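# Move every item from the closet onto the desk

## Task

Remove all objects from the closet and set them on the desk, where they must stay put without the robot holding them. The robot must not topple or be left leaning, or the task fails.

## Robot and tools

ROBOT. A LinearBot: a base that can drive forward, sideways and turn in place, with a column about 1.75 m tall. A carriage rides the column (lift_m, 0 to 1 m) and carries two identical six-joint arms, left and right, each with a two-finger gripper. Arm bases sit about 0.57 m + lift_m above the floor, 0.27 m ahead of the column centre and 0.33 m to each side; carriage parts hang about 0.15 m lower. A hand reaches 0.78 m from its shoulder but only about 0.38 m below its arm base. Hands are about 0.16 m long, 0.1 m wide (0.14 m open). Parked arm joints 1 to 6: 0, 0.05, 0.05, 1.45, 0, 0; parked, the robot is about 0.95 m wide, 0.7 m long. Wheel motors are strong (7 N m). A loose object may occasionally get nudged by something else.

CAMERAS. carriage_camera is fixed on the carriage, facing forward and tilted about 20 degrees down. left_wrist_camera and right_wrist_camera look out past the fingertips. The carriage camera and parked fingertips stand up to about 0.45 m above the arm bases.

FRAMES. Base frame: origin on the floor below the base centre, x forward, y left, z up. left_hand and right_hand readings are the midpoint between each hand's finger pads, in this frame; quat_wxyz gives the hand's orientation (hand z runs along the fingers, fingers open along hand y; pointing straight up with joints 1, 5, 6 at 0 gives (1, 0, 0, 0)). Odometry frame is the base frame at the scene start; base_odometry counts wheel turns only, so slip looks like travel. Heading is positive left, -3.142 to 3.142.

execute_actions. Argument actions: a list with one action or none (empty list = just report state and images). An action may hold "base", "joints" or both; all motions start together. base takes exactly one key, all relative offsets from where the base last reported itself: translate_m (metres, forward positive, -2 to 2), strafe_m (metres, left positive, -2 to 2), rotate_rad (radians, counter-clockwise positive, -6.3 to 6.3). joints is one dictionary for both arms, keyed by name, each value an absolute target: lift_m 0 to 1; left_joint1_rad -2.617 to 3.054 (rotation about vertical, 0 forward, positive left); left_joint2_rad 0 to 3.141 (shoulder: 0 upper arm back and level, 1.57 up, 3.14 forward and level); left_joint3_rad 0 to 3.141 (elbow, 0 folded, 3.14 straight); left_joint4_rad -1.57 to 1.57 (wrist pitch, positive lifts fingertips); left_joint5_rad -1.57 to 1.57 (wrist yaw, positive swings fingertips to the right, opposite to joint 1); left_joint6_rad -2.094 to 2.094 (roll about the finger axis, positive clockwise seen from the forearm); left_gripper_m 0 to 0.093 (pad gap in metres). The right_ names take the same ranges. Done tolerances: lift 0.004, joints 1 to 3 about 0.02 to 0.055, gripper 0.004. Arms move up to 1.8 rad/s (joints 1 to 3) and 2.7 rad/s (4 to 6); lift 0.3 m/s; no action exceeds 15 s. Anything omitted may keep pushing toward its earlier target. Unknown keys or out-of-range numbers make the whole call rejected with no motion. cameras: list of carriage_camera, left_wrist_camera, right_wrist_camera or all; omitted/null means all, [] none.

wait(seconds 0 to 10) lets the scene run with no new command and returns state and images. zoom_image(camera, region [x0, y0, x1, y1] pixels, top-left origin, at most 504 by 504) enlarges part of that camera's latest full image. read_manual gives only licence texts. finished_scene(scene) ends the current scene irreversibly once the robot has held its last command, and reports success; objects must already rest on the desk unaided.

RESULTS. base_status and joint_status: done (base done only means wheels turned, slip possible; tiny moves may stop short yet say done), off_target (resting away from target, may still push; normal for a gripper holding something), contact_stop or time_out (target dropped, holds in place). "joint command not followed" with a cause means a self-collision check withheld that arm's targets (gripper still acts); those joints show not_followed and may be retried on later actions. To recover, move only the withheld arm clear first, then the other in a later call. on_its_own lists what this call did not command; "held at" is the held target, not the position. motor_effort: percent of max, bracket is peak; readings carry fixed bias and noise. A lift effort that keeps dropping while lowering means a hand or load is resting on something. drive_wheels at rest higher than after free driving means the base is pressing on something. Joint torques are raw drive outputs with offsets. Motor temperatures are listed per arm. A stop in one call cancels later motion calls in the same reply. ARM HIT means an arm struck the robot hard.

CAUTIONS. Base contact stops come late or not at all; after an arm touch the base may roll on about 0.3 m. After being blocked, back off about 0.2 m along the reverse path (or turn back), repeat if still pressed; a retry that stops with nothing in the way usually passes the second time. The base can slide under a table edge the column then hits; reversing into an edge can tip the robot. Arms have no contact stop and snap to targets once freed. Tipping is likeliest with a high carriage, stretched arms, loads, pulling or abrupt stops; about 1.5 kg per hand with both arms out front can topple it, and only images show a lean. A level hand sags 10 to 17 cm under 1 kg; a fully extended arm may not lift 1 kg; hand readings drift at long reach. Grip force is about 45 to 60 N per pad. Never let the arms strike or press hard on each other. Outstretched arms heat quickly: MOTOR HOT from 75 °C, a 10 s arm stop at 90 °C, and at 100 °C the arm goes limp and drops; resend targets that show limit_stop_at_motor_heat. Avoid drops, slips, slams and hard pushes, and keep actions quick.

Each tool is called after "Request:" as name([rows], argument=value, ...), one row to a line, values as JSON.

## Session

Request:
execute_actions(actions=[])

Scene clock: 0.00 s.
Joint torques (N m, as the arm reports them, + toward a larger angle): no reading
Motor temperatures (°C, as the motors report them): left_arm=[17 20 17 16 16 19] | right_arm=[20 16 18 17 17 17]
base_odometry: x=+0.000 y=+0.000 heading=+0.000 (m, m, rad; odometry frame)
base_status: not commanded
joint_positions: lift_m=+0.298 left_joint1_rad=+0.002 left_joint2_rad=+0.055 left_joint3_rad=+0.040 left_joint4_rad=+1.484 left_joint5_rad=+0.049 left_joint6_rad=+0.014 left_gripper_m=+0.094 right_joint1_rad=+0.003 right_joint2_rad=+0.069 right_joint3_rad=+0.069 right_joint4_rad=+1.426 right_joint5_rad=-0.003 right_joint6_rad=-0.030 right_gripper_m=+0.094
joint_status: not commanded
motor_effort: lift_m=+41 drive_wheels=+0 (%)
left_hand: x=+0.3005 y=+0.3121 z=+1.3067 quat_wxyz=(+0.998, +0.025, +0.051, +0.007) (m; base frame)
right_hand: x=+0.3103 y=-0.3199 z=+1.3131 quat_wxyz=(+0.997, -0.002, +0.072, -0.013) (m; base frame)
pictures: carriage_camera, left_wrist_camera, right_wrist_camera
Images, in order (width x height): carriage_camera 504x504, left_wrist_camera 504x504, right_wrist_camera 504x504.

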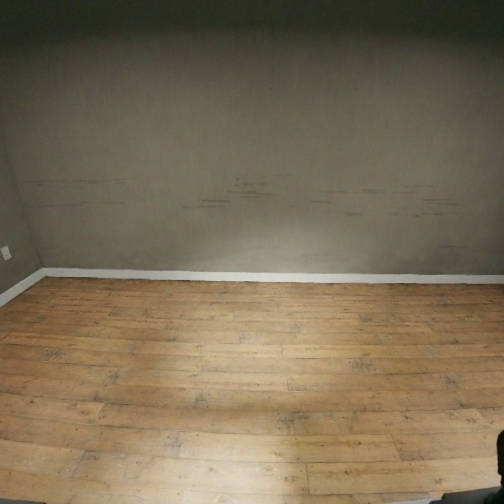

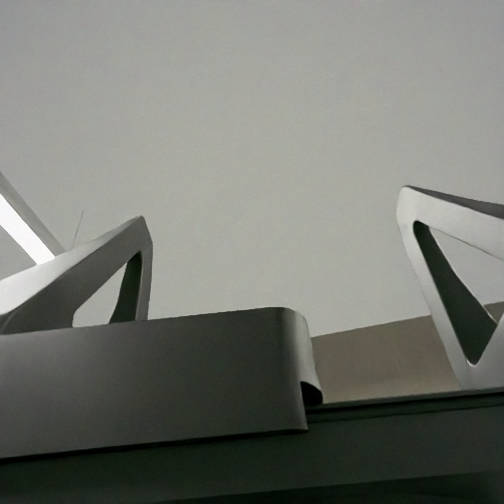

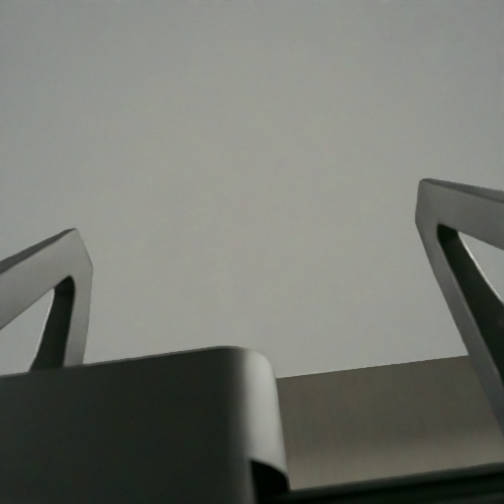

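Request:
execute_actions([
  {"base":{"rotate_rad":-1.57}},
], cameras=["carriage_camera"])

Request:
execute_actions([
  {"base":{"rotate_rad":-1.57}},
], cameras=["carriage_camera"])

Request:
execute_actions([
  {"base":{"rotate_rad":-1.57}},
], cameras=["carriage_camera"])

Scene clock: 3.60 s.
Joint torques (N m, as the arm reports them, + toward a larger angle): left_arm=[ 0.05  5.03  5.62 -0.31  0.02 -0.01] | right_arm=[-0.38  4.86  5.68 -0.22  0.    0.  ]
Motor temperatures (°C, as the motors report them): left_arm=[17 20 18 16 16 19] | right_arm=[20 16 19 17 17 17]
base_odometry: x=+0.000 y=+0.000 heading=-1.570 (m, m, rad; odometry frame)
base_status: done
joint_positions: lift_m=+0.298 left_joint1_rad=+0.002 left_joint2_rad=+0.055 left_joint3_rad=+0.040 left_joint4_rad=+1.484 left_joint5_rad=+0.049 left_joint6_rad=+0.014 left_gripper_m=+0.094 right_joint1_rad=+0.003 right_joint2_rad=+0.069 right_joint3_rad=+0.069 right_joint4_rad=+1.426 right_joint5_rad=-0.003 right_joint6_rad=-0.030 right_gripper_m=+0.094
joint_status: not commanded
motor_effort: lift_m=+34(35) drive_wheels=+4(13) (%)
left_hand: x=+0.3006 y=+0.3121 z=+1.3067 quat_wxyz=(+0.998, +0.025, +0.051, +0.007) (m; base frame)
right_hand: x=+0.3103 y=-0.3199 z=+1.3131 quat_wxyz=(+0.997, -0.002, +0.072, -0.013) (m; base frame)
pictures: carriage_camera
Images, in order (width x height): carriage_camera 504x504.

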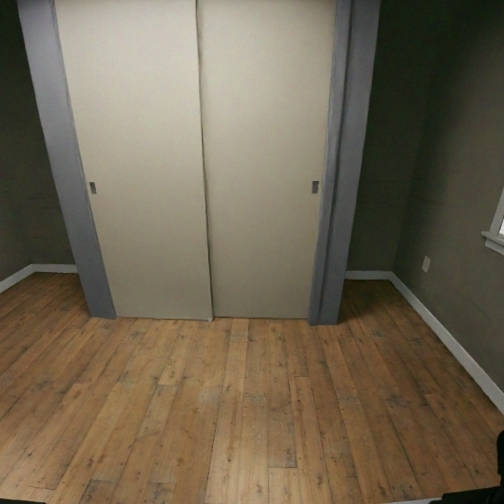

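Scene clock: 6.70 s.
Joint torques (N m, as the arm reports them, + toward a larger angle): left_arm=[ 0.06  5.01  5.68 -0.29  0.03 -0.01] | right_arm=[-0.4   4.84  5.7  -0.22 -0.01  0.  ]
Motor temperatures (°C, as the motors report them): left_arm=[17 20 18 16 16 19] | right_arm=[20 16 19 17 17 17]
base_odometry: x=+0.000 y=+0.000 heading=-3.139 (m, m, rad; odometry frame)
base_status: done
joint_positions: lift_m=+0.298 left_joint1_rad=+0.002 left_joint2_rad=+0.055 left_joint3_rad=+0.040 left_joint4_rad=+1.483 left_joint5_rad=+0.049 left_joint6_rad=+0.014 left_gripper_m=+0.094 right_joint1_rad=+0.003 right_joint2_rad=+0.069 right_joint3_rad=+0.069 right_joint4_rad=+1.426 right_joint5_rad=-0.003 right_joint6_rad=-0.030 right_gripper_m=+0.094
joint_status: not commanded
motor_effort: lift_m=+37(33) drive_wheels=+7(14) (%)
left_hand: x=+0.3007 y=+0.3121 z=+1.3067 quat_wxyz=(+0.998, +0.025, +0.051, +0.007) (m; base frame)
right_hand: x=+0.3103 y=-0.3199 z=+1.3131 quat_wxyz=(+0.997, -0.002, +0.072, -0.013) (m; base frame)
pictures: carriage_camera
Images, in order (width x height): carriage_camera 504x504.

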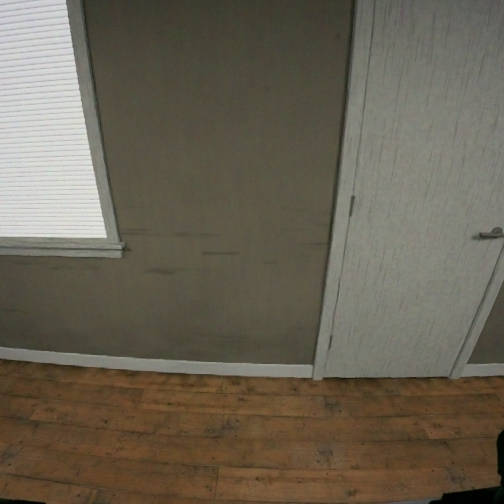

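Scene clock: 9.80 s.
Joint torques (N m, as the arm reports them, + toward a larger angle): left_arm=[ 0.06  5.02  5.66 -0.29  0.03 -0.01] | right_arm=[-0.4   4.86  5.67 -0.21  0.    0.  ]
Motor temperatures (°C, as the motors report them): left_arm=[17 20 18 16 16 19] | right_arm=[20 16 19 17 17 17]
base_odometry: x=+0.000 y=+0.000 heading=+1.574 (m, m, rad; odometry frame)
base_status: done
joint_positions: lift_m=+0.298 left_joint1_rad=+0.002 left_joint2_rad=+0.055 left_joint3_rad=+0.040 left_joint4_rad=+1.483 left_joint5_rad=+0.049 left_joint6_rad=+0.014 left_gripper_m=+0.094 right_joint1_rad=+0.003 right_joint2_rad=+0.069 right_joint3_rad=+0.069 right_joint4_rad=+1.426 right_joint5_rad=-0.003 right_joint6_rad=-0.030 right_gripper_m=+0.094
joint_status: not commanded
motor_effort: lift_m=+37(38) drive_wheels=+7(18) (%)
left_hand: x=+0.3008 y=+0.3121 z=+1.3067 quat_wxyz=(+0.998, +0.025, +0.051, +0.007) (m; base frame)
right_hand: x=+0.3103 y=-0.3199 z=+1.3131 quat_wxyz=(+0.997, -0.002, +0.072, -0.013) (m; base frame)
pictures: carriage_camera
Images, in order (width x height): carriage_camera 504x504.

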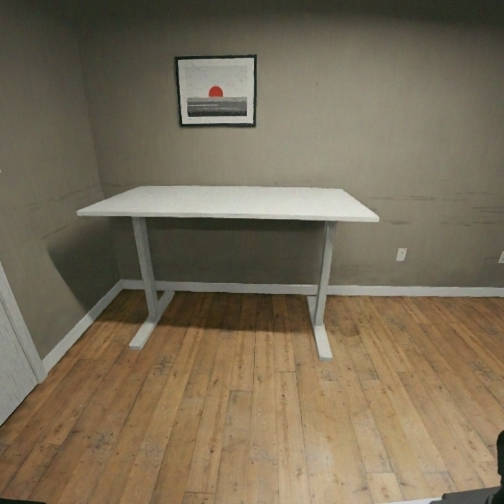

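Request:
execute_actions([
  {"base":{"rotate_rad":3.14}},
], cameras=[])

Request:
execute_actions([
  {"base":{"translate_m":1.0}},
], cameras=["carriage_camera"])

Scene clock: 15.07 s.
Joint torques (N m, as the arm reports them, + toward a larger angle): left_arm=[ 0.05  5.02  5.74 -0.24  0.03 -0.01] | right_arm=[-0.4   4.86  5.69 -0.19  0.    0.  ]
Motor temperatures (°C, as the motors report them): left_arm=[17 20 19 16 16 19] | right_arm=[20 17 20 17 17 17]
base_odometry: x=+0.000 y=+0.000 heading=-1.569 (m, m, rad; odometry frame)
base_status: done
joint_positions: lift_m=+0.298 left_joint1_rad=+0.002 left_joint2_rad=+0.055 left_joint3_rad=+0.040 left_joint4_rad=+1.481 left_joint5_rad=+0.049 left_joint6_rad=+0.014 left_gripper_m=+0.094 right_joint1_rad=+0.003 right_joint2_rad=+0.069 right_joint3_rad=+0.069 right_joint4_rad=+1.424 right_joint5_rad=-0.003 right_joint6_rad=-0.030 right_gripper_m=+0.094
joint_status: not commanded
motor_effort: lift_m=+38(39) drive_wheels=+7(19) (%)
left_hand: x=+0.3013 y=+0.3121 z=+1.3066 quat_wxyz=(+0.998, +0.025, +0.052, +0.007) (m; base frame)
right_hand: x=+0.3107 y=-0.3199 z=+1.3130 quat_wxyz=(+0.997, -0.002, +0.073, -0.013) (m; base frame)
pictures: none
No camera images: the call's "cameras" was empty. Leave "cameras" out to get every camera's image.

Scene clock: 19.33 s.
Joint torques (N m, as the arm reports them, + toward a larger angle): left_arm=[ 0.06  5.06  5.59 -0.24  0.03 -0.01] | right_arm=[-0.4   4.85  5.69 -0.19  0.    0.  ]
Motor temperatures (°C, as the motors report them): left_arm=[17 21 19 16 16 19] | right_arm=[20 17 20 17 17 17]
base_odometry: x=+0.002 y=-1.000 heading=-1.569 (m, m, rad; odometry frame)
base_status: done
joint_positions: lift_m=+0.298 left_joint1_rad=+0.002 left_joint2_rad=+0.055 left_joint3_rad=+0.040 left_joint4_rad=+1.481 left_joint5_rad=+0.049 left_joint6_rad=+0.014 left_gripper_m=+0.094 right_joint1_rad=+0.003 right_joint2_rad=+0.069 right_joint3_rad=+0.069 right_joint4_rad=+1.424 right_joint5_rad=-0.003 right_joint6_rad=-0.030 right_gripper_m=+0.094
joint_status: not commanded
motor_effort: lift_m=+36(37) drive_wheels=-8(27) (%)
left_hand: x=+0.3014 y=+0.3121 z=+1.3066 quat_wxyz=(+0.998, +0.025, +0.052, +0.007) (m; base frame)
right_hand: x=+0.3107 y=-0.3199 z=+1.3130 quat_wxyz=(+0.997, -0.002, +0.073, -0.013) (m; base frame)
pictures: carriage_camera
Images, in order (width x height): carriage_camera 504x504.

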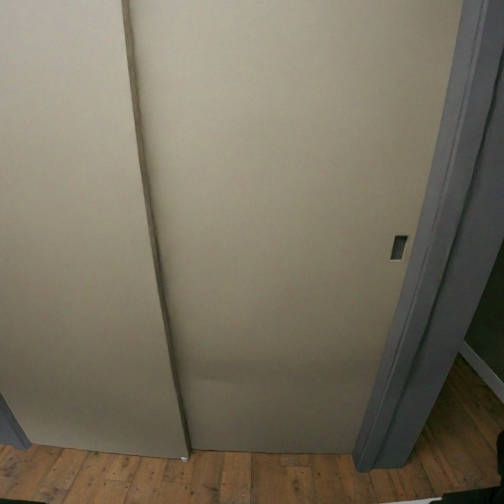

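Request:
execute_actions([
  {"base":{"strafe_m":-0.16},"joints":{"lift_m":0.06,"right_joint2_rad":1.57,"right_joint3_rad":1.57,"right_joint4_rad":0,"right_gripper_m":0}},
])

Scene clock: 23.13 s.
Joint torques (N m, as the arm reports them, + toward a larger angle): left_arm=[ 0.13  5.01  5.64 -0.25  0.01 -0.01] | right_arm=[-1.63 -8.71  9.34  2.53  0.52 -0.02]
Motor temperatures (°C, as the motors report them): left_arm=[17 21 19 16 16 19] | right_arm=[20 17 21 17 17 17]
base_odometry: x=-0.158 y=-1.001 heading=-1.568 (m, m, rad; odometry frame)
base_status: done
joint_positions: lift_m=+0.060 left_joint1_rad=+0.002 left_joint2_rad=+0.055 left_joint3_rad=+0.040 left_joint4_rad=+1.481 left_joint5_rad=+0.049 left_joint6_rad=+0.014 left_gripper_m=+0.094 right_joint1_rad=+0.017 right_joint2_rad=+1.570 right_joint3_rad=+1.537 right_joint4_rad=-0.020 right_joint5_rad=-0.051 right_joint6_rad=-0.028 right_gripper_m=+0.000
joint_status: all done
motor_effort: lift_m=+36(37) drive_wheels=+2(13) (%)
left_hand: x=+0.3013 y=+0.3121 z=+1.0687 quat_wxyz=(+0.998, +0.025, +0.052, +0.007) (m; base frame)
right_hand: x=+0.7850 y=-0.3030 z=+1.0564 quat_wxyz=(+0.688, -0.034, +0.725, +0.015) (m; base frame)
pictures: carriage_camera, left_wrist_camera, right_wrist_camera
Images, in order (width x height): carriage_camera 504x504, left_wrist_camera 504x504, right_wrist_camera 504x504.

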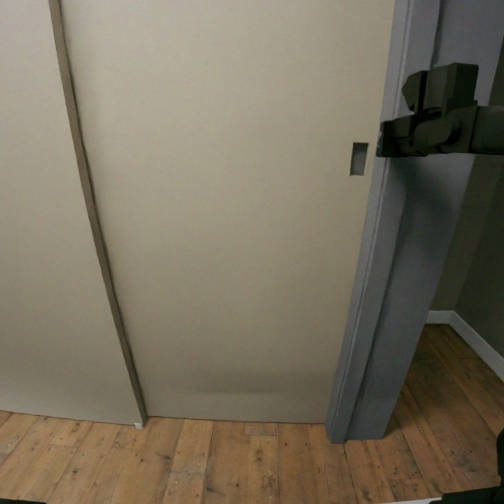

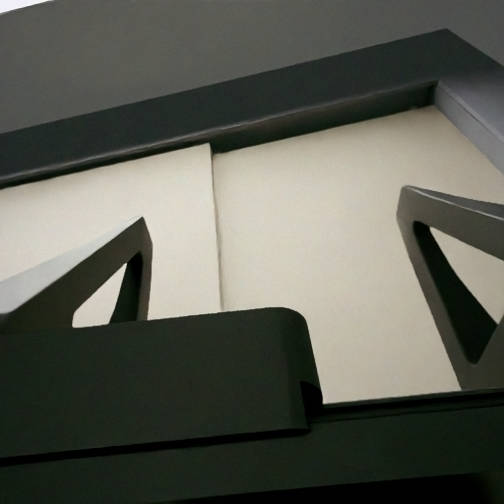

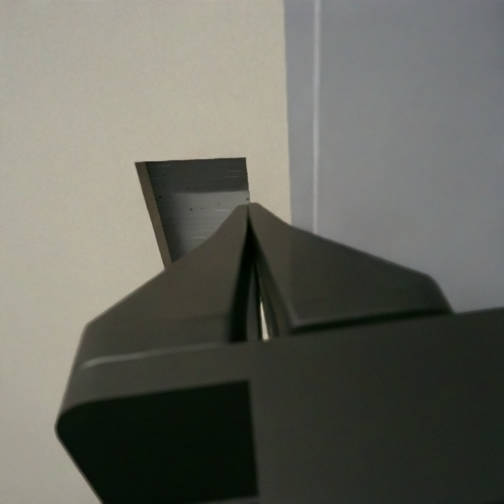

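Request:
execute_actions([
  {"base":{"strafe_m":0.025},"joints":{"lift_m":0.02}},
], cameras=[])

Request:
execute_actions([
  {"base":{"translate_m":0.07}},
], cameras=["carriage_camera","right_wrist_camera"])

Scene clock: 25.00 s.
Joint torques (N m, as the arm reports them, + toward a larger angle): left_arm=[ 0.09  4.97  5.79 -0.24  0.05 -0.01] | right_arm=[-0.8  -9.3   8.08  2.43  0.04 -0.03]
Motor temperatures (°C, as the motors report them): left_arm=[17 21 19 16 16 19] | right_arm=[20 17 21 18 17 17]
base_odometry: x=-0.133 y=-1.001 heading=-1.568 (m, m, rad; odometry frame)
base_status: done
joint_positions: lift_m=+0.020 left_joint1_rad=+0.002 left_joint2_rad=+0.055 left_joint3_rad=+0.040 left_joint4_rad=+1.482 left_joint5_rad=+0.049 left_joint6_rad=+0.014 left_gripper_m=+0.094 right_joint1_rad=+0.008 right_joint2_rad=+1.576 right_joint3_rad=+1.555 right_joint4_rad=-0.013 right_joint5_rad=-0.010 right_joint6_rad=-0.028 right_gripper_m=+0.000
joint_status: all done
motor_effort: lift_m=+39(38) drive_wheels=+5(10) (%)
left_hand: x=+0.3011 y=+0.3121 z=+1.0287 quat_wxyz=(+0.998, +0.025, +0.052, +0.007) (m; base frame)
right_hand: x=+0.7866 y=-0.3146 z=+1.0239 quat_wxyz=(+0.695, -0.016, +0.719, -0.003) (m; base frame)
pictures: none
No camera images: the call's "cameras" was empty. Leave "cameras" out to get every camera's image.

Scene clock: 26.37 s.
Joint torques (N m, as the arm reports them, + toward a larger angle): left_arm=[ 0.06  4.98  5.64 -0.29  0.05 -0.01] | right_arm=[-2.27  1.07  8.07  4.06 -0.49 -0.39]
Motor temperatures (°C, as the motors report them): left_arm=[17 21 19 16 16 19] | right_arm=[20 17 21 19 17 17]
base_odometry: x=-0.133 y=-1.069 heading=-1.569 (m, m, rad; odometry frame)
base_status: translate_m contact_stop (by the wheels' count: +0.069 of +0.070)
joint_positions: lift_m=+0.020 left_joint1_rad=+0.002 left_joint2_rad=+0.055 left_joint3_rad=+0.040 left_joint4_rad=+1.482 left_joint5_rad=+0.049 left_joint6_rad=+0.014 left_gripper_m=+0.094 right_joint1_rad=+0.025 right_joint2_rad=+1.484 right_joint3_rad=+1.554 right_joint4_rad=-0.151 right_joint5_rad=+0.041 right_joint6_rad=+0.006 right_gripper_m=+0.000
joint_status: not commanded
motor_effort: lift_m=+36(37) drive_wheels=+12(12) (%)
left_hand: x=+0.3010 y=+0.3121 z=+1.0287 quat_wxyz=(+0.998, +0.025, +0.052, +0.007) (m; base frame)
right_hand: x=+0.7556 y=-0.3157 z=+1.0334 quat_wxyz=(+0.678, +0.007, +0.735, -0.005) (m; base frame)
pictures: carriage_camera, right_wrist_camera
Images, in order (width x height): carriage_camera 504x504, right_wrist_camera 504x504.

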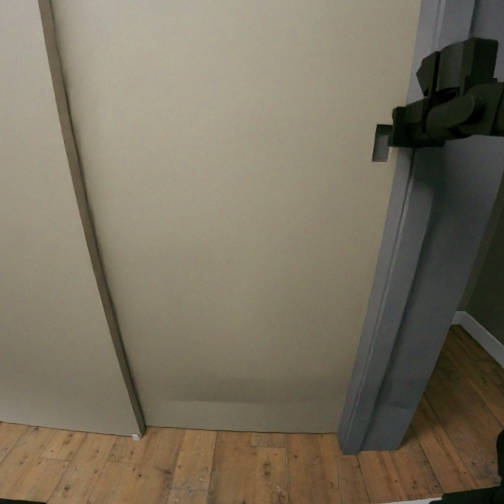

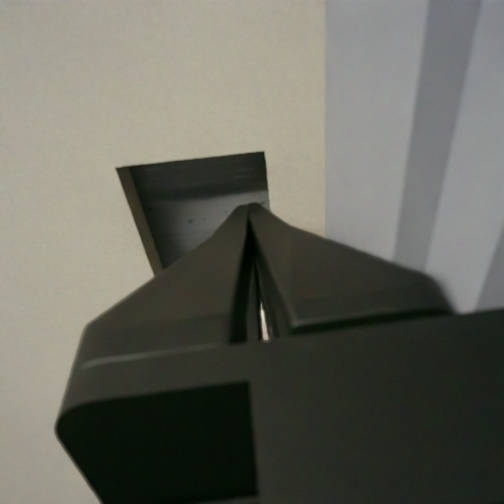

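Request:
execute_actions([
  {"base":{"translate_m":-0.08}},
], cameras=[])

Request:
execute_actions([
  {"joints":{"lift_m":0.0,"right_joint1_rad":0.22,"right_joint2_rad":1.57,"right_joint3_rad":1.47,"right_joint4_rad":0.1,"right_joint5_rad":0.6}},
], cameras=["carriage_camera","right_wrist_camera"])

Scene clock: 28.47 s.
Joint torques (N m, as the arm reports them, + toward a larger angle): left_arm=[ 0.03  5.01  5.63 -0.27  0.03 -0.01] | right_arm=[-1.17 -9.06  8.26  2.51 -0.1  -0.06]
Motor temperatures (°C, as the motors report them): left_arm=[17 21 19 16 16 19] | right_arm=[20 17 22 20 17 17]
base_odometry: x=-0.133 y=-0.989 heading=-1.569 (m, m, rad; odometry frame)
base_status: done
joint_positions: lift_m=+0.020 left_joint1_rad=+0.002 left_joint2_rad=+0.055 left_joint3_rad=+0.040 left_joint4_rad=+1.482 left_joint5_rad=+0.049 left_joint6_rad=+0.014 left_gripper_m=+0.094 right_joint1_rad=+0.012 right_joint2_rad=+1.574 right_joint3_rad=+1.554 right_joint4_rad=-0.020 right_joint5_rad=+0.006 right_joint6_rad=-0.025 right_gripper_m=+0.000
joint_status: not commanded
motor_effort: lift_m=+37(37) drive_wheels=+2(11) (%)
left_hand: x=+0.3011 y=+0.3121 z=+1.0287 quat_wxyz=(+0.998, +0.025, +0.052, +0.007) (m; base frame)
right_hand: x=+0.7861 y=-0.3153 z=+1.0223 quat_wxyz=(+0.692, -0.011, +0.721, -0.006) (m; base frame)
pictures: none
No camera images: the call's "cameras" was empty. Leave "cameras" out to get every camera's image.

Scene clock: 29.63 s.
Joint torques (N m, as the arm reports them, + toward a larger angle): left_arm=[ 0.06  5.01  5.64 -0.26  0.03 -0.01] | right_arm=[-0.87 -9.4   7.    2.42  0.08 -0.05]
Motor temperatures (°C, as the motors report them): left_arm=[17 21 20 16 16 19] | right_arm=[20 17 22 20 17 17]
base_odometry: x=-0.133 y=-0.989 heading=-1.569 (m, m, rad; odometry frame)
base_status: not commanded
joint_positions: lift_m=+0.000 left_joint1_rad=+0.002 left_joint2_rad=+0.055 left_joint3_rad=+0.040 left_joint4_rad=+1.482 left_joint5_rad=+0.049 left_joint6_rad=+0.014 left_gripper_m=+0.094 right_joint1_rad=+0.226 right_joint2_rad=+1.577 right_joint3_rad=+1.472 right_joint4_rad=+0.078 right_joint5_rad=+0.592 right_joint6_rad=-0.025 right_gripper_m=+0.000
joint_status: all done
motor_effort: lift_m=+35(37) drive_wheels=-2(0) (%)
left_hand: x=+0.3011 y=+0.3121 z=+1.0087 quat_wxyz=(+0.998, +0.025, +0.052, +0.007) (m; base frame)
right_hand: x=+0.7704 y=-0.3047 z=+0.9860 quat_wxyz=(+0.685, +0.116, +0.705, -0.141) (m; base frame)
pictures: carriage_camera, right_wrist_camera
Images, in order (width x height): carriage_camera 504x504, right_wrist_camera 504x504.

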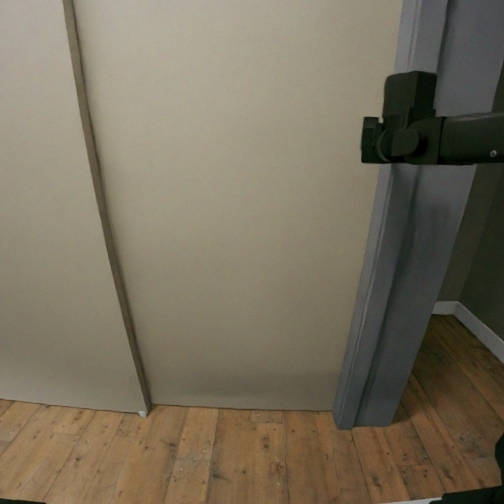

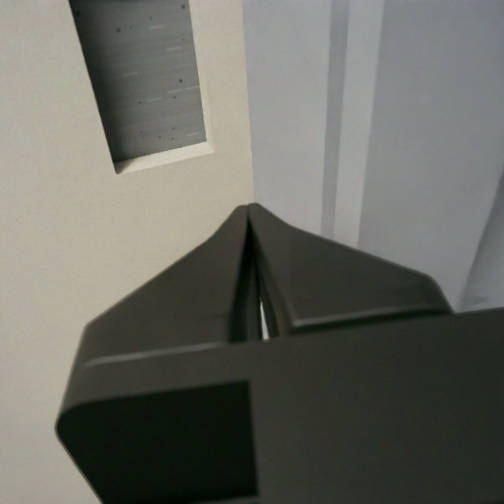

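Request:
execute_actions([
  {"base":{"strafe_m":0.03},"joints":{"lift_m":0.025}},
], cameras=[])

Request:
execute_actions([
  {"base":{"translate_m":0.04}},
], cameras=["carriage_camera","right_wrist_camera"])

Scene clock: 31.40 s.
Joint torques (N m, as the arm reports them, + toward a larger angle): left_arm=[ 0.04  5.08  5.68 -0.26  0.02 -0.01] | right_arm=[-0.81 -9.16  7.02  2.27  0.03 -0.04]
Motor temperatures (°C, as the motors report them): left_arm=[17 21 20 16 16 19] | right_arm=[20 18 22 20 17 17]
base_odometry: x=-0.103 y=-0.989 heading=-1.569 (m, m, rad; odometry frame)
base_status: done
joint_positions: lift_m=+0.025 left_joint1_rad=+0.002 left_joint2_rad=+0.055 left_joint3_rad=+0.040 left_joint4_rad=+1.482 left_joint5_rad=+0.049 left_joint6_rad=+0.014 left_gripper_m=+0.094 right_joint1_rad=+0.225 right_joint2_rad=+1.574 right_joint3_rad=+1.472 right_joint4_rad=+0.090 right_joint5_rad=+0.595 right_joint6_rad=-0.025 right_gripper_m=+0.000
joint_status: all done
motor_effort: lift_m=+38(47) drive_wheels=+2(6) (%)
left_hand: x=+0.3011 y=+0.3121 z=+1.0338 quat_wxyz=(+0.998, +0.025, +0.052, +0.007) (m; base frame)
right_hand: x=+0.7694 y=-0.3058 z=+1.0151 quat_wxyz=(+0.690, +0.120, +0.700, -0.140) (m; base frame)
pictures: none
No camera images: the call's "cameras" was empty. Leave "cameras" out to get every camera's image.

Scene clock: 32.50 s.
Joint torques (N m, as the arm reports them, + toward a larger angle): left_arm=[ 0.09  5.02  5.68 -0.25  0.02 -0.01] | right_arm=[-0.78 -9.07  6.97  2.27  0.05 -0.05]
Motor temperatures (°C, as the motors report them): left_arm=[17 21 20 16 16 19] | right_arm=[20 18 22 20 17 17]
base_odometry: x=-0.103 y=-1.029 heading=-1.569 (m, m, rad; odometry frame)
base_status: done
joint_positions: lift_m=+0.025 left_joint1_rad=+0.002 left_joint2_rad=+0.055 left_joint3_rad=+0.040 left_joint4_rad=+1.482 left_joint5_rad=+0.049 left_joint6_rad=+0.014 left_gripper_m=+0.094 right_joint1_rad=+0.225 right_joint2_rad=+1.574 right_joint3_rad=+1.472 right_joint4_rad=+0.090 right_joint5_rad=+0.595 right_joint6_rad=-0.025 right_gripper_m=+0.000
joint_status: not commanded
motor_effort: lift_m=+34(39) drive_wheels=+5(11) (%)
left_hand: x=+0.3010 y=+0.3121 z=+1.0338 quat_wxyz=(+0.998, +0.025, +0.052, +0.007) (m; base frame)
right_hand: x=+0.7694 y=-0.3058 z=+1.0151 quat_wxyz=(+0.690, +0.120, +0.700, -0.140) (m; base frame)
pictures: carriage_camera, right_wrist_camera
Images, in order (width x height): carriage_camera 504x504, right_wrist_camera 504x504.

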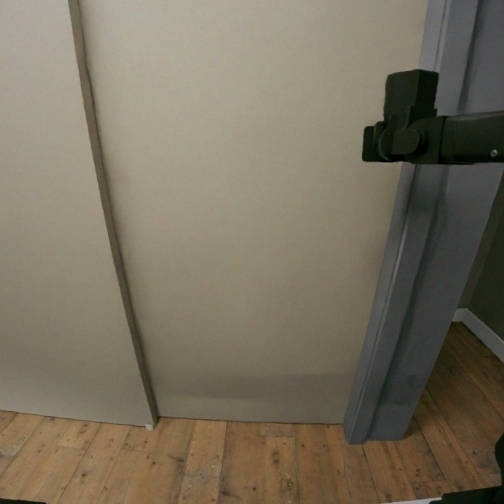

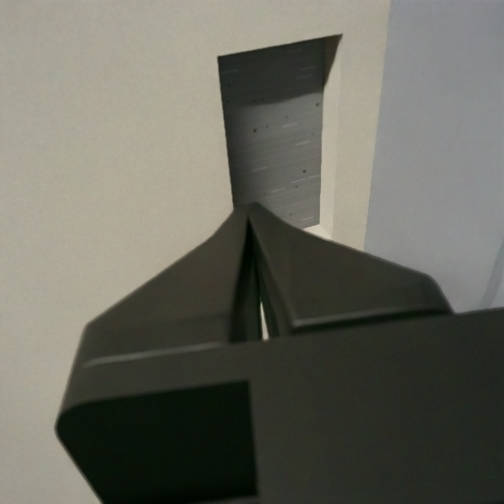

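Request:
execute_actions([
  {"base":{"strafe_m":-0.02},"joints":{"lift_m":0.04}},
], cameras=[])

Request:
execute_actions([
  {"base":{"translate_m":0.02}},
], cameras=["right_wrist_camera"])

Scene clock: 33.77 s.
Joint torques (N m, as the arm reports them, + toward a larger angle): left_arm=[-0.07  4.94  5.56 -0.27  0.02 -0.01] | right_arm=[-0.71 -8.97  6.98  2.25  0.04 -0.05]
Motor temperatures (°C, as the motors report them): left_arm=[17 21 20 16 16 19] | right_arm=[20 18 22 21 17 17]
base_odometry: x=-0.123 y=-1.029 heading=-1.569 (m, m, rad; odometry frame)
base_status: done
joint_positions: lift_m=+0.040 left_joint1_rad=+0.002 left_joint2_rad=+0.055 left_joint3_rad=+0.040 left_joint4_rad=+1.482 left_joint5_rad=+0.049 left_joint6_rad=+0.014 left_gripper_m=+0.094 right_joint1_rad=+0.224 right_joint2_rad=+1.573 right_joint3_rad=+1.472 right_joint4_rad=+0.093 right_joint5_rad=+0.596 right_joint6_rad=-0.026 right_gripper_m=+0.000
joint_status: all done
motor_effort: lift_m=+37(44) drive_wheels=-2(17) (%)
left_hand: x=+0.3010 y=+0.3121 z=+1.0488 quat_wxyz=(+0.998, +0.025, +0.052, +0.007) (m; base frame)
right_hand: x=+0.7693 y=-0.3063 z=+1.0309 quat_wxyz=(+0.691, +0.120, +0.699, -0.141) (m; base frame)
pictures: none
No camera images: the call's "cameras" was empty. Leave "cameras" out to get every camera's image.

Scene clock: 34.63 s.
Joint torques (N m, as the arm reports them, + toward a larger angle): left_arm=[ 0.05  5.12  5.66 -0.23  0.02 -0.01] | right_arm=[-0.7  -9.06  6.96  2.24  0.04 -0.05]
Motor temperatures (°C, as the motors report them): left_arm=[17 21 20 16 16 19] | right_arm=[20 18 22 21 17 17]
base_odometry: x=-0.123 y=-1.049 heading=-1.568 (m, m, rad; odometry frame)
base_status: done
joint_positions: lift_m=+0.040 left_joint1_rad=+0.002 left_joint2_rad=+0.055 left_joint3_rad=+0.040 left_joint4_rad=+1.483 left_joint5_rad=+0.049 left_joint6_rad=+0.014 left_gripper_m=+0.094 right_joint1_rad=+0.224 right_joint2_rad=+1.574 right_joint3_rad=+1.472 right_joint4_rad=+0.092 right_joint5_rad=+0.596 right_joint6_rad=-0.026 right_gripper_m=+0.000
joint_status: not commanded
motor_effort: lift_m=+33(39) drive_wheels=-5(14) (%)
left_hand: x=+0.3009 y=+0.3121 z=+1.0488 quat_wxyz=(+0.998, +0.025, +0.051, +0.007) (m; base frame)
right_hand: x=+0.7695 y=-0.3063 z=+1.0304 quat_wxyz=(+0.690, +0.120, +0.700, -0.141) (m; base frame)
pictures: right_wrist_camera
Images, in order (width x height): right_wrist_camera 504x504.

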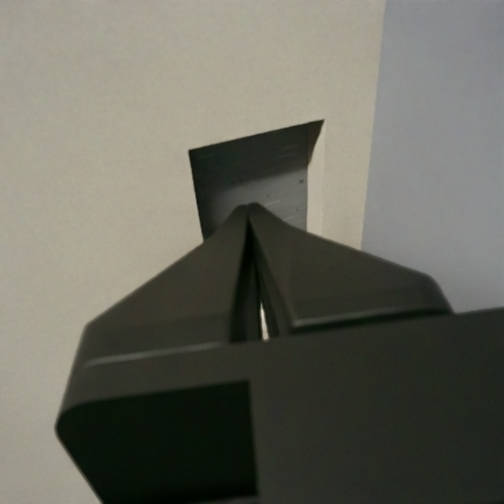

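Good. Advance.

Request:
execute_actions([
  {"base":{"translate_m":0.02},"joints":{"lift_m":0.03}},
], cameras=["right_wrist_camera","carriage_camera"])

Scene clock: 35.90 s.
Joint torques (N m, as the arm reports them, + toward a larger angle): left_arm=[ 0.05  5.02  5.73 -0.25  0.02 -0.01] | right_arm=[-0.64 -9.23  7.03  2.25  0.01 -0.04]
Motor temperatures (°C, as the motors report them): left_arm=[17 21 20 16 16 19] | right_arm=[20 18 22 21 17 17]
base_odometry: x=-0.123 y=-1.069 heading=-1.568 (m, m, rad; odometry frame)
base_status: done
joint_positions: lift_m=+0.030 left_joint1_rad=+0.002 left_joint2_rad=+0.055 left_joint3_rad=+0.040 left_joint4_rad=+1.483 left_joint5_rad=+0.049 left_joint6_rad=+0.014 left_gripper_m=+0.094 right_joint1_rad=+0.224 right_joint2_rad=+1.576 right_joint3_rad=+1.472 right_joint4_rad=+0.091 right_joint5_rad=+0.599 right_joint6_rad=-0.026 right_gripper_m=+0.000
joint_status: all done
motor_effort: lift_m=+38(35) drive_wheels=+6(20) (%)
left_hand: x=+0.3008 y=+0.3121 z=+1.0387 quat_wxyz=(+0.998, +0.025, +0.051, +0.007) (m; base frame)
right_hand: x=+0.7698 y=-0.3068 z=+1.0191 quat_wxyz=(+0.689, +0.121, +0.700, -0.143) (m; base frame)
pictures: carriage_camera, right_wrist_camera
Images, in order (width x height): carriage_camera 504x504, right_wrist_camera 504x504.

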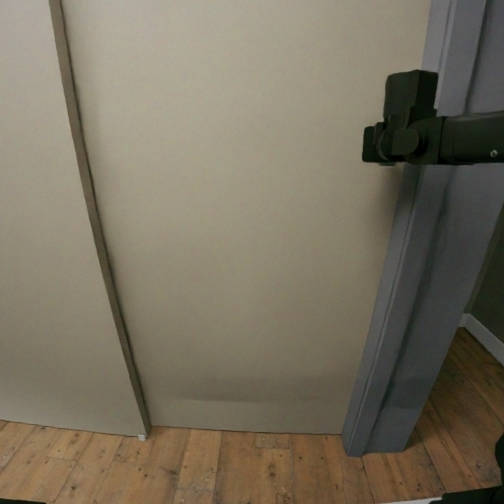

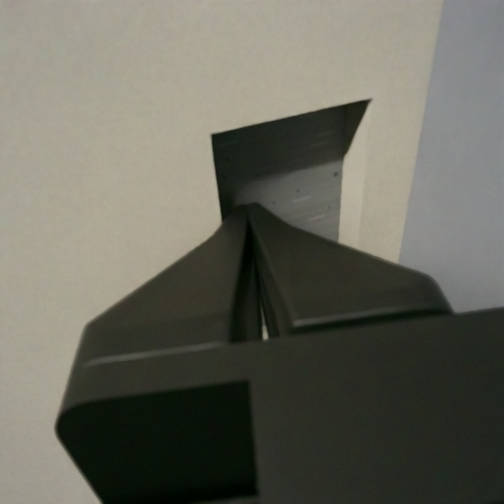

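Request:
execute_actions([
  {"base":{"strafe_m":-0.012}},
], cameras=[])

Request:
execute_actions([
  {"base":{"translate_m":0.02}},
], cameras=["right_wrist_camera"])

Scene clock: 36.97 s.
Joint torques (N m, as the arm reports them, + toward a larger angle): left_arm=[ 0.05  5.05  5.67 -0.27  0.03 -0.01] | right_arm=[-0.75 -9.23  6.98  2.24 -0.02 -0.04]
Motor temperatures (°C, as the motors report them): left_arm=[17 21 20 16 16 19] | right_arm=[20 18 22 21 17 17]
base_odometry: x=-0.134 y=-1.069 heading=-1.568 (m, m, rad; odometry frame)
base_status: done
joint_positions: lift_m=+0.030 left_joint1_rad=+0.002 left_joint2_rad=+0.055 left_joint3_rad=+0.040 left_joint4_rad=+1.483 left_joint5_rad=+0.049 left_joint6_rad=+0.014 left_gripper_m=+0.094 right_joint1_rad=+0.224 right_joint2_rad=+1.576 right_joint3_rad=+1.472 right_joint4_rad=+0.091 right_joint5_rad=+0.602 right_joint6_rad=-0.026 right_gripper_m=+0.000
joint_status: not commanded
motor_effort: lift_m=+36(36) drive_wheels=+7(7) (%)
left_hand: x=+0.3008 y=+0.3121 z=+1.0387 quat_wxyz=(+0.998, +0.025, +0.051, +0.007) (m; base frame)
right_hand: x=+0.7696 y=-0.3072 z=+1.0191 quat_wxyz=(+0.689, +0.122, +0.700, -0.144) (m; base frame)
pictures: none
No camera images: the call's "cameras" was empty. Leave "cameras" out to get every camera's image.

Scene clock: 37.87 s.
Joint torques (N m, as the arm reports them, + toward a larger angle): left_arm=[ 0.07  5.04  5.68 -0.32  0.02 -0.01] | right_arm=[-1.62 -4.1   6.93  2.6  -0.82 -0.05]
Motor temperatures (°C, as the motors report them): left_arm=[17 21 20 16 16 19] | right_arm=[20 18 23 21 17 17]
base_odometry: x=-0.135 y=-1.089 heading=-1.569 (m, m, rad; odometry frame)
base_status: translate_m contact_stop (by the wheels' count: +0.020 of +0.020)
joint_positions: lift_m=+0.030 left_joint1_rad=+0.002 left_joint2_rad=+0.055 left_joint3_rad=+0.040 left_joint4_rad=+1.484 left_joint5_rad=+0.049 left_joint6_rad=+0.014 left_gripper_m=+0.094 right_joint1_rad=+0.234 right_joint2_rad=+1.530 right_joint3_rad=+1.472 right_joint4_rad=+0.056 right_joint5_rad=+0.672 right_joint6_rad=-0.026 right_gripper_m=+0.000
joint_status: not commanded
motor_effort: lift_m=+34(37) drive_wheels=+7(14) (%)
left_hand: x=+0.3006 y=+0.3121 z=+1.0387 quat_wxyz=(+0.998, +0.025, +0.051, +0.007) (m; base frame)
right_hand: x=+0.7513 y=-0.3168 z=+1.0326 quat_wxyz=(+0.688, +0.145, +0.693, -0.163) (m; base frame)
pictures: right_wrist_camera
Images, in order (width x height): right_wrist_camera 504x504.

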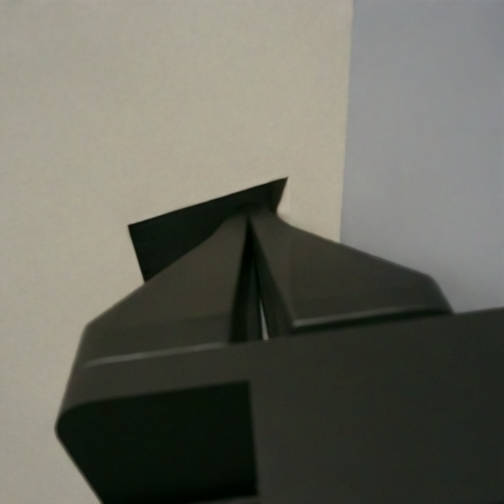

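In. Ease off slightly and slide left, commanding the joints to avoid stops.

Request:
execute_actions([
  {"base":{"translate_m":-0.012}},
], cameras=[])

Request:
execute_actions([
  {"base":{"strafe_m":0.2},"joints":{"right_joint1_rad":0.224,"right_joint5_rad":0.6}},
], cameras=["right_wrist_camera","carriage_camera"])

Scene clock: 38.97 s.
Joint torques (N m, as the arm reports them, + toward a larger angle): left_arm=[ 0.07  5.02  5.83 -0.25  0.04 -0.01] | right_arm=[-1.09 -7.02  6.96  2.41 -0.28 -0.04]
Motor temperatures (°C, as the motors report them): left_arm=[17 21 20 16 16 19] | right_arm=[20 18 23 21 17 17]
base_odometry: x=-0.135 y=-1.077 heading=-1.568 (m, m, rad; odometry frame)
base_status: done
joint_positions: lift_m=+0.030 left_joint1_rad=+0.002 left_joint2_rad=+0.055 left_joint3_rad=+0.040 left_joint4_rad=+1.484 left_joint5_rad=+0.049 left_joint6_rad=+0.014 left_gripper_m=+0.094 right_joint1_rad=+0.228 right_joint2_rad=+1.556 right_joint3_rad=+1.472 right_joint4_rad=+0.078 right_joint5_rad=+0.625 right_joint6_rad=-0.026 right_gripper_m=+0.000
joint_status: not commanded
motor_effort: lift_m=+36(41) drive_wheels=-5(10) (%)
left_hand: x=+0.3006 y=+0.3121 z=+1.0387 quat_wxyz=(+0.998, +0.025, +0.051, +0.007) (m; base frame)
right_hand: x=+0.7623 y=-0.3101 z=+1.0255 quat_wxyz=(+0.689, +0.129, +0.697, -0.149) (m; base frame)
pictures: none
No camera images: the call's "cameras" was empty. Leave "cameras" out to get every camera's image.

Scene clock: 41.03 s.
Joint torques (N m, as the arm reports them, + toward a larger angle): left_arm=[ 0.05  4.95  5.64 -0.3   0.03 -0.01] | right_arm=[ 0.34 -7.3   6.95  2.4  -0.1  -0.04]
Motor temperatures (°C, as the motors report them): left_arm=[17 21 20 16 16 19] | right_arm=[20 19 23 21 17 17]
base_odometry: x=+0.065 y=-1.076 heading=-1.568 (m, m, rad; odometry frame)
base_status: done
joint_positions: lift_m=+0.030 left_joint1_rad=+0.002 left_joint2_rad=+0.055 left_joint3_rad=+0.040 left_joint4_rad=+1.483 left_joint5_rad=+0.049 left_joint6_rad=+0.014 left_gripper_m=+0.094 right_joint1_rad=+0.215 right_joint2_rad=+1.558 right_joint3_rad=+1.472 right_joint4_rad=+0.079 right_joint5_rad=+0.608 right_joint6_rad=-0.026 right_gripper_m=+0.000
joint_status: all done
motor_effort: lift_m=+36(37) drive_wheels=-3(15) (%)
left_hand: x=+0.3007 y=+0.3121 z=+1.0387 quat_wxyz=(+0.998, +0.025, +0.051, +0.007) (m; base frame)
right_hand: x=+0.7641 y=-0.3136 z=+1.0248 quat_wxyz=(+0.689, +0.128, +0.698, -0.148) (m; base frame)
pictures: carriage_camera, right_wrist_camera
Images, in order (width x height): carriage_camera 504x504, right_wrist_camera 504x504.

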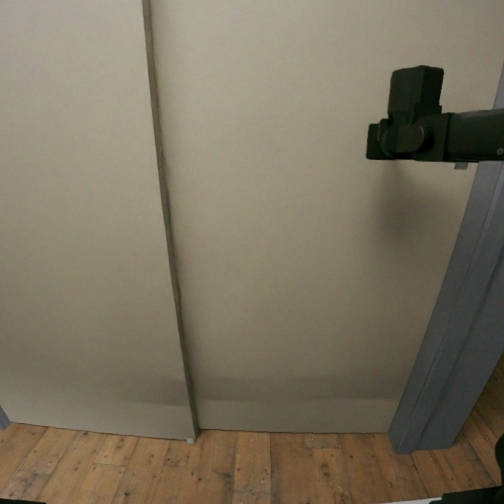

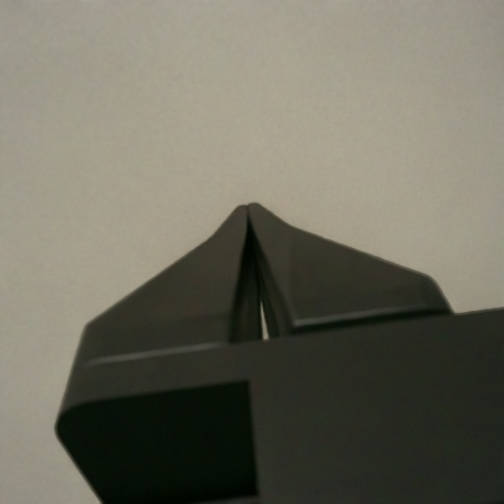

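Request:
execute_actions([
  {"base":{"translate_m":-0.05}},
], cameras=[])

Request:
execute_actions([
  {"base":{"strafe_m":-0.19},"joints":{"right_joint1_rad":0.0,"right_joint5_rad":0.0,"right_joint2_rad":1.57}},
], cameras=["right_wrist_camera"])

Scene clock: 43.20 s.
Joint torques (N m, as the arm reports them, + toward a larger angle): left_arm=[ 0.07  5.    5.61 -0.29  0.02 -0.01] | right_arm=[ 0.35 -7.94  6.94  2.32 -0.09 -0.04]
Motor temperatures (°C, as the motors report them): left_arm=[17 21 20 16 16 19] | right_arm=[20 19 23 22 17 17]
base_odometry: x=+0.066 y=-1.027 heading=-1.568 (m, m, rad; odometry frame)
base_status: done
joint_positions: lift_m=+0.030 left_joint1_rad=+0.002 left_joint2_rad=+0.055 left_joint3_rad=+0.040 left_joint4_rad=+1.483 left_joint5_rad=+0.049 left_joint6_rad=+0.014 left_gripper_m=+0.094 right_joint1_rad=+0.215 right_joint2_rad=+1.564 right_joint3_rad=+1.472 right_joint4_rad=+0.082 right_joint5_rad=+0.607 right_joint6_rad=-0.026 right_gripper_m=+0.000
joint_status: not commanded
motor_effort: lift_m=+38(36) drive_wheels=+1(12) (%)
left_hand: x=+0.3008 y=+0.3121 z=+1.0387 quat_wxyz=(+0.998, +0.025, +0.051, +0.007) (m; base frame)
right_hand: x=+0.7658 y=-0.3131 z=+1.0230 quat_wxyz=(+0.689, +0.127, +0.698, -0.148) (m; base frame)
pictures: none
No camera images: the call's "cameras" was empty. Leave "cameras" out to get every camera's image.

Scene clock: 45.23 s.
Joint torques (N m, as the arm reports them, + toward a larger angle): left_arm=[ 0.13  5.06  5.71 -0.24  0.01 -0.01] | right_arm=[-0.18 -7.99  7.05  2.48 -0.08 -0.04]
Motor temperatures (°C, as the motors report them): left_arm=[17 21 20 16 16 19] | right_arm=[20 19 23 22 17 17]
base_odometry: x=-0.124 y=-1.027 heading=-1.569 (m, m, rad; odometry frame)
base_status: done
joint_positions: lift_m=+0.030 left_joint1_rad=+0.002 left_joint2_rad=+0.055 left_joint3_rad=+0.040 left_joint4_rad=+1.483 left_joint5_rad=+0.049 left_joint6_rad=+0.014 left_gripper_m=+0.094 right_joint1_rad=-0.003 right_joint2_rad=+1.564 right_joint3_rad=+1.472 right_joint4_rad=+0.082 right_joint5_rad=+0.006 right_joint6_rad=-0.026 right_gripper_m=+0.000
joint_status: all done
motor_effort: lift_m=+35(38) drive_wheels=-2(11) (%)
left_hand: x=+0.3008 y=+0.3121 z=+1.0387 quat_wxyz=(+0.998, +0.025, +0.051, +0.007) (m; base frame)
right_hand: x=+0.7867 y=-0.3228 z=+1.0227 quat_wxyz=(+0.704, -0.006, +0.710, -0.012) (m; base frame)
pictures: right_wrist_camera
Images, in order (width x height): right_wrist_camera 504x504.

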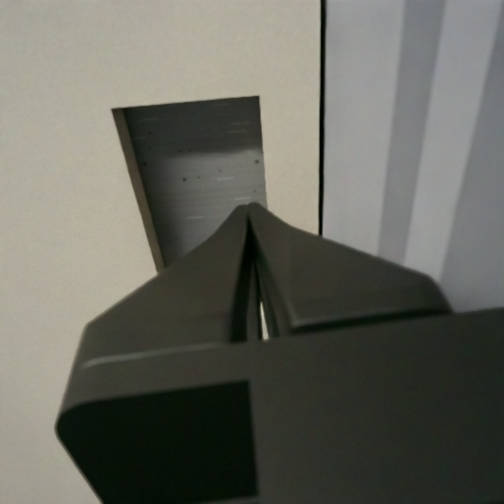

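Request:
execute_actions([
  {"base":{"strafe_m":0.02}},
], cameras=[])

Request:
execute_actions([
  {"base":{"translate_m":0.04}},
], cameras=["right_wrist_camera"])

Scene clock: 46.63 s.
Joint torques (N m, as the arm reports them, + toward a larger angle): left_arm=[ 0.04  5.01  5.63 -0.29  0.01 -0.01] | right_arm=[-0.25 -7.99  7.09  2.47 -0.08 -0.04]
Motor temperatures (°C, as the motors report them): left_arm=[17 21 20 16 16 19] | right_arm=[20 19 23 22 17 17]
base_odometry: x=-0.104 y=-1.027 heading=-1.569 (m, m, rad; odometry frame)
base_status: done
joint_positions: lift_m=+0.030 left_joint1_rad=+0.002 left_joint2_rad=+0.055 left_joint3_rad=+0.040 left_joint4_rad=+1.483 left_joint5_rad=+0.049 left_joint6_rad=+0.014 left_gripper_m=+0.094 right_joint1_rad=-0.002 right_joint2_rad=+1.564 right_joint3_rad=+1.472 right_joint4_rad=+0.083 right_joint5_rad=+0.005 right_joint6_rad=-0.026 right_gripper_m=+0.000
joint_status: not commanded
motor_effort: lift_m=+37(35) drive_wheels=-1(13) (%)
left_hand: x=+0.3008 y=+0.3121 z=+1.0387 quat_wxyz=(+0.998, +0.025, +0.051, +0.007) (m; base frame)
right_hand: x=+0.7867 y=-0.3222 z=+1.0228 quat_wxyz=(+0.704, -0.007, +0.710, -0.011) (m; base frame)
pictures: none
No camera images: the call's "cameras" was empty. Leave "cameras" out to get every camera's image.

Scene clock: 47.77 s.
Joint torques (N m, as the arm reports them, + toward a larger angle): left_arm=[ 0.06  4.95  5.5  -0.27  0.03 -0.01] | right_arm=[-0.85 -1.1   7.37  2.85 -0.76 -0.18]
Motor temperatures (°C, as the motors report them): left_arm=[17 21 21 16 16 19] | right_arm=[20 19 23 22 17 17]
base_odometry: x=-0.105 y=-1.066 heading=-1.570 (m, m, rad; odometry frame)
base_status: translate_m contact_stop (by the wheels' count: +0.039 of +0.040)
joint_positions: lift_m=+0.030 left_joint1_rad=+0.002 left_joint2_rad=+0.055 left_joint3_rad=+0.040 left_joint4_rad=+1.483 left_joint5_rad=+0.049 left_joint6_rad=+0.014 left_gripper_m=+0.094 right_joint1_rad=+0.006 right_joint2_rad=+1.501 right_joint3_rad=+1.467 right_joint4_rad=+0.049 right_joint5_rad=+0.068 right_joint6_rad=-0.014 right_gripper_m=+0.000
joint_status: not commanded
motor_effort: lift_m=+33(34) drive_wheels=+7(20) (%)
left_hand: x=+0.3007 y=+0.3121 z=+1.0387 quat_wxyz=(+0.998, +0.025, +0.051, +0.007) (m; base frame)
right_hand: x=+0.7675 y=-0.3293 z=+1.0418 quat_wxyz=(+0.712, +0.017, +0.702, -0.027) (m; base frame)
pictures: right_wrist_camera
Images, in order (width x height): right_wrist_camera 504x504.

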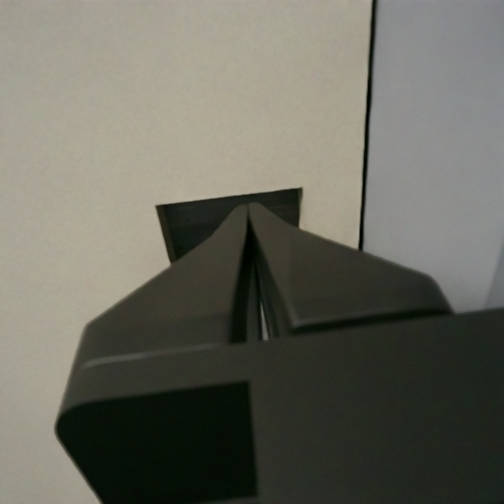

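Request:
execute_actions([
  {"base":{"translate_m":-0.008},"joints":{"lift_m":0.015}},
], cameras=[])

Request:
execute_actions([
  {"base":{"strafe_m":0.12},"joints":{"right_joint1_rad":0.0,"right_joint5_rad":-0.1}},
], cameras=["right_wrist_camera","carriage_camera"])

Scene clock: 48.87 s.
Joint torques (N m, as the arm reports them, + toward a larger angle): left_arm=[ 0.02  4.99  5.6  -0.28  0.02 -0.01] | right_arm=[-0.81 -3.71  7.15  2.07 -0.57  0.01]
Motor temperatures (°C, as the motors report them): left_arm=[17 21 21 16 16 19] | right_arm=[20 19 23 22 17 17]
base_odometry: x=-0.105 y=-1.058 heading=-1.569 (m, m, rad; odometry frame)
base_status: done
joint_positions: lift_m=+0.015 left_joint1_rad=+0.002 left_joint2_rad=+0.055 left_joint3_rad=+0.040 left_joint4_rad=+1.483 left_joint5_rad=+0.049 left_joint6_rad=+0.014 left_gripper_m=+0.094 right_joint1_rad=+0.005 right_joint2_rad=+1.525 right_joint3_rad=+1.470 right_joint4_rad=+0.112 right_joint5_rad=+0.051 right_joint6_rad=-0.031 right_gripper_m=+0.000
joint_status: all done
motor_effort: lift_m=+37(37) drive_wheels=+6(9) (%)
left_hand: x=+0.3008 y=+0.3121 z=+1.0238 quat_wxyz=(+0.998, +0.025, +0.051, +0.007) (m; base frame)
right_hand: x=+0.7743 y=-0.3269 z=+1.0330 quat_wxyz=(+0.727, +0.006, +0.686, -0.027) (m; base frame)
pictures: none
No camera images: the call's "cameras" was empty. Leave "cameras" out to get every camera's image.

Scene clock: 50.60 s.
Joint torques (N m, as the arm reports them, + toward a larger angle): left_arm=[ 0.05  5.01  5.62 -0.28  0.02 -0.01] | right_arm=[ 0.08 -7.74  7.19  2.21 -0.08  0.01]
Motor temperatures (°C, as the motors report them): left_arm=[17 21 21 16 16 19] | right_arm=[20 19 23 22 17 17]
base_odometry: x=+0.015 y=-1.058 heading=-1.570 (m, m, rad; odometry frame)
base_status: done
joint_positions: lift_m=+0.015 left_joint1_rad=+0.002 left_joint2_rad=+0.055 left_joint3_rad=+0.040 left_joint4_rad=+1.483 left_joint5_rad=+0.049 left_joint6_rad=+0.014 left_gripper_m=+0.094 right_joint1_rad=-0.006 right_joint2_rad=+1.561 right_joint3_rad=+1.470 right_joint4_rad=+0.105 right_joint5_rad=-0.093 right_joint6_rad=-0.031 right_gripper_m=+0.000
joint_status: all done
motor_effort: lift_m=+40(37) drive_wheels=-2(21) (%)
left_hand: x=+0.3008 y=+0.3121 z=+1.0238 quat_wxyz=(+0.998, +0.025, +0.051, +0.007) (m; base frame)
right_hand: x=+0.7852 y=-0.3076 z=+1.0137 quat_wxyz=(+0.712, -0.042, +0.701, +0.019) (m; base frame)
pictures: carriage_camera, right_wrist_camera
Images, in order (width x height): carriage_camera 504x504, right_wrist_camera 504x504.

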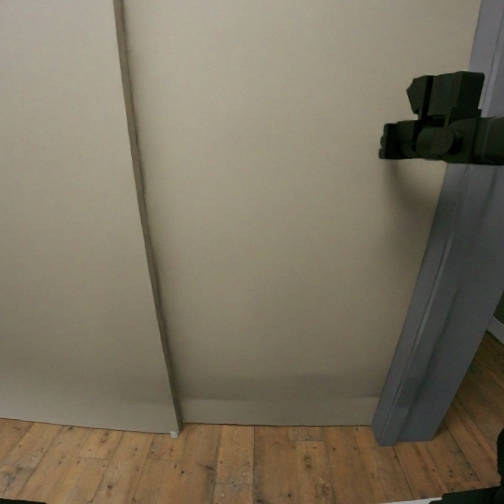

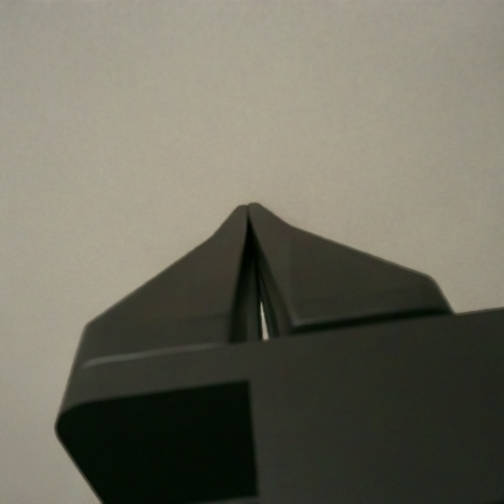

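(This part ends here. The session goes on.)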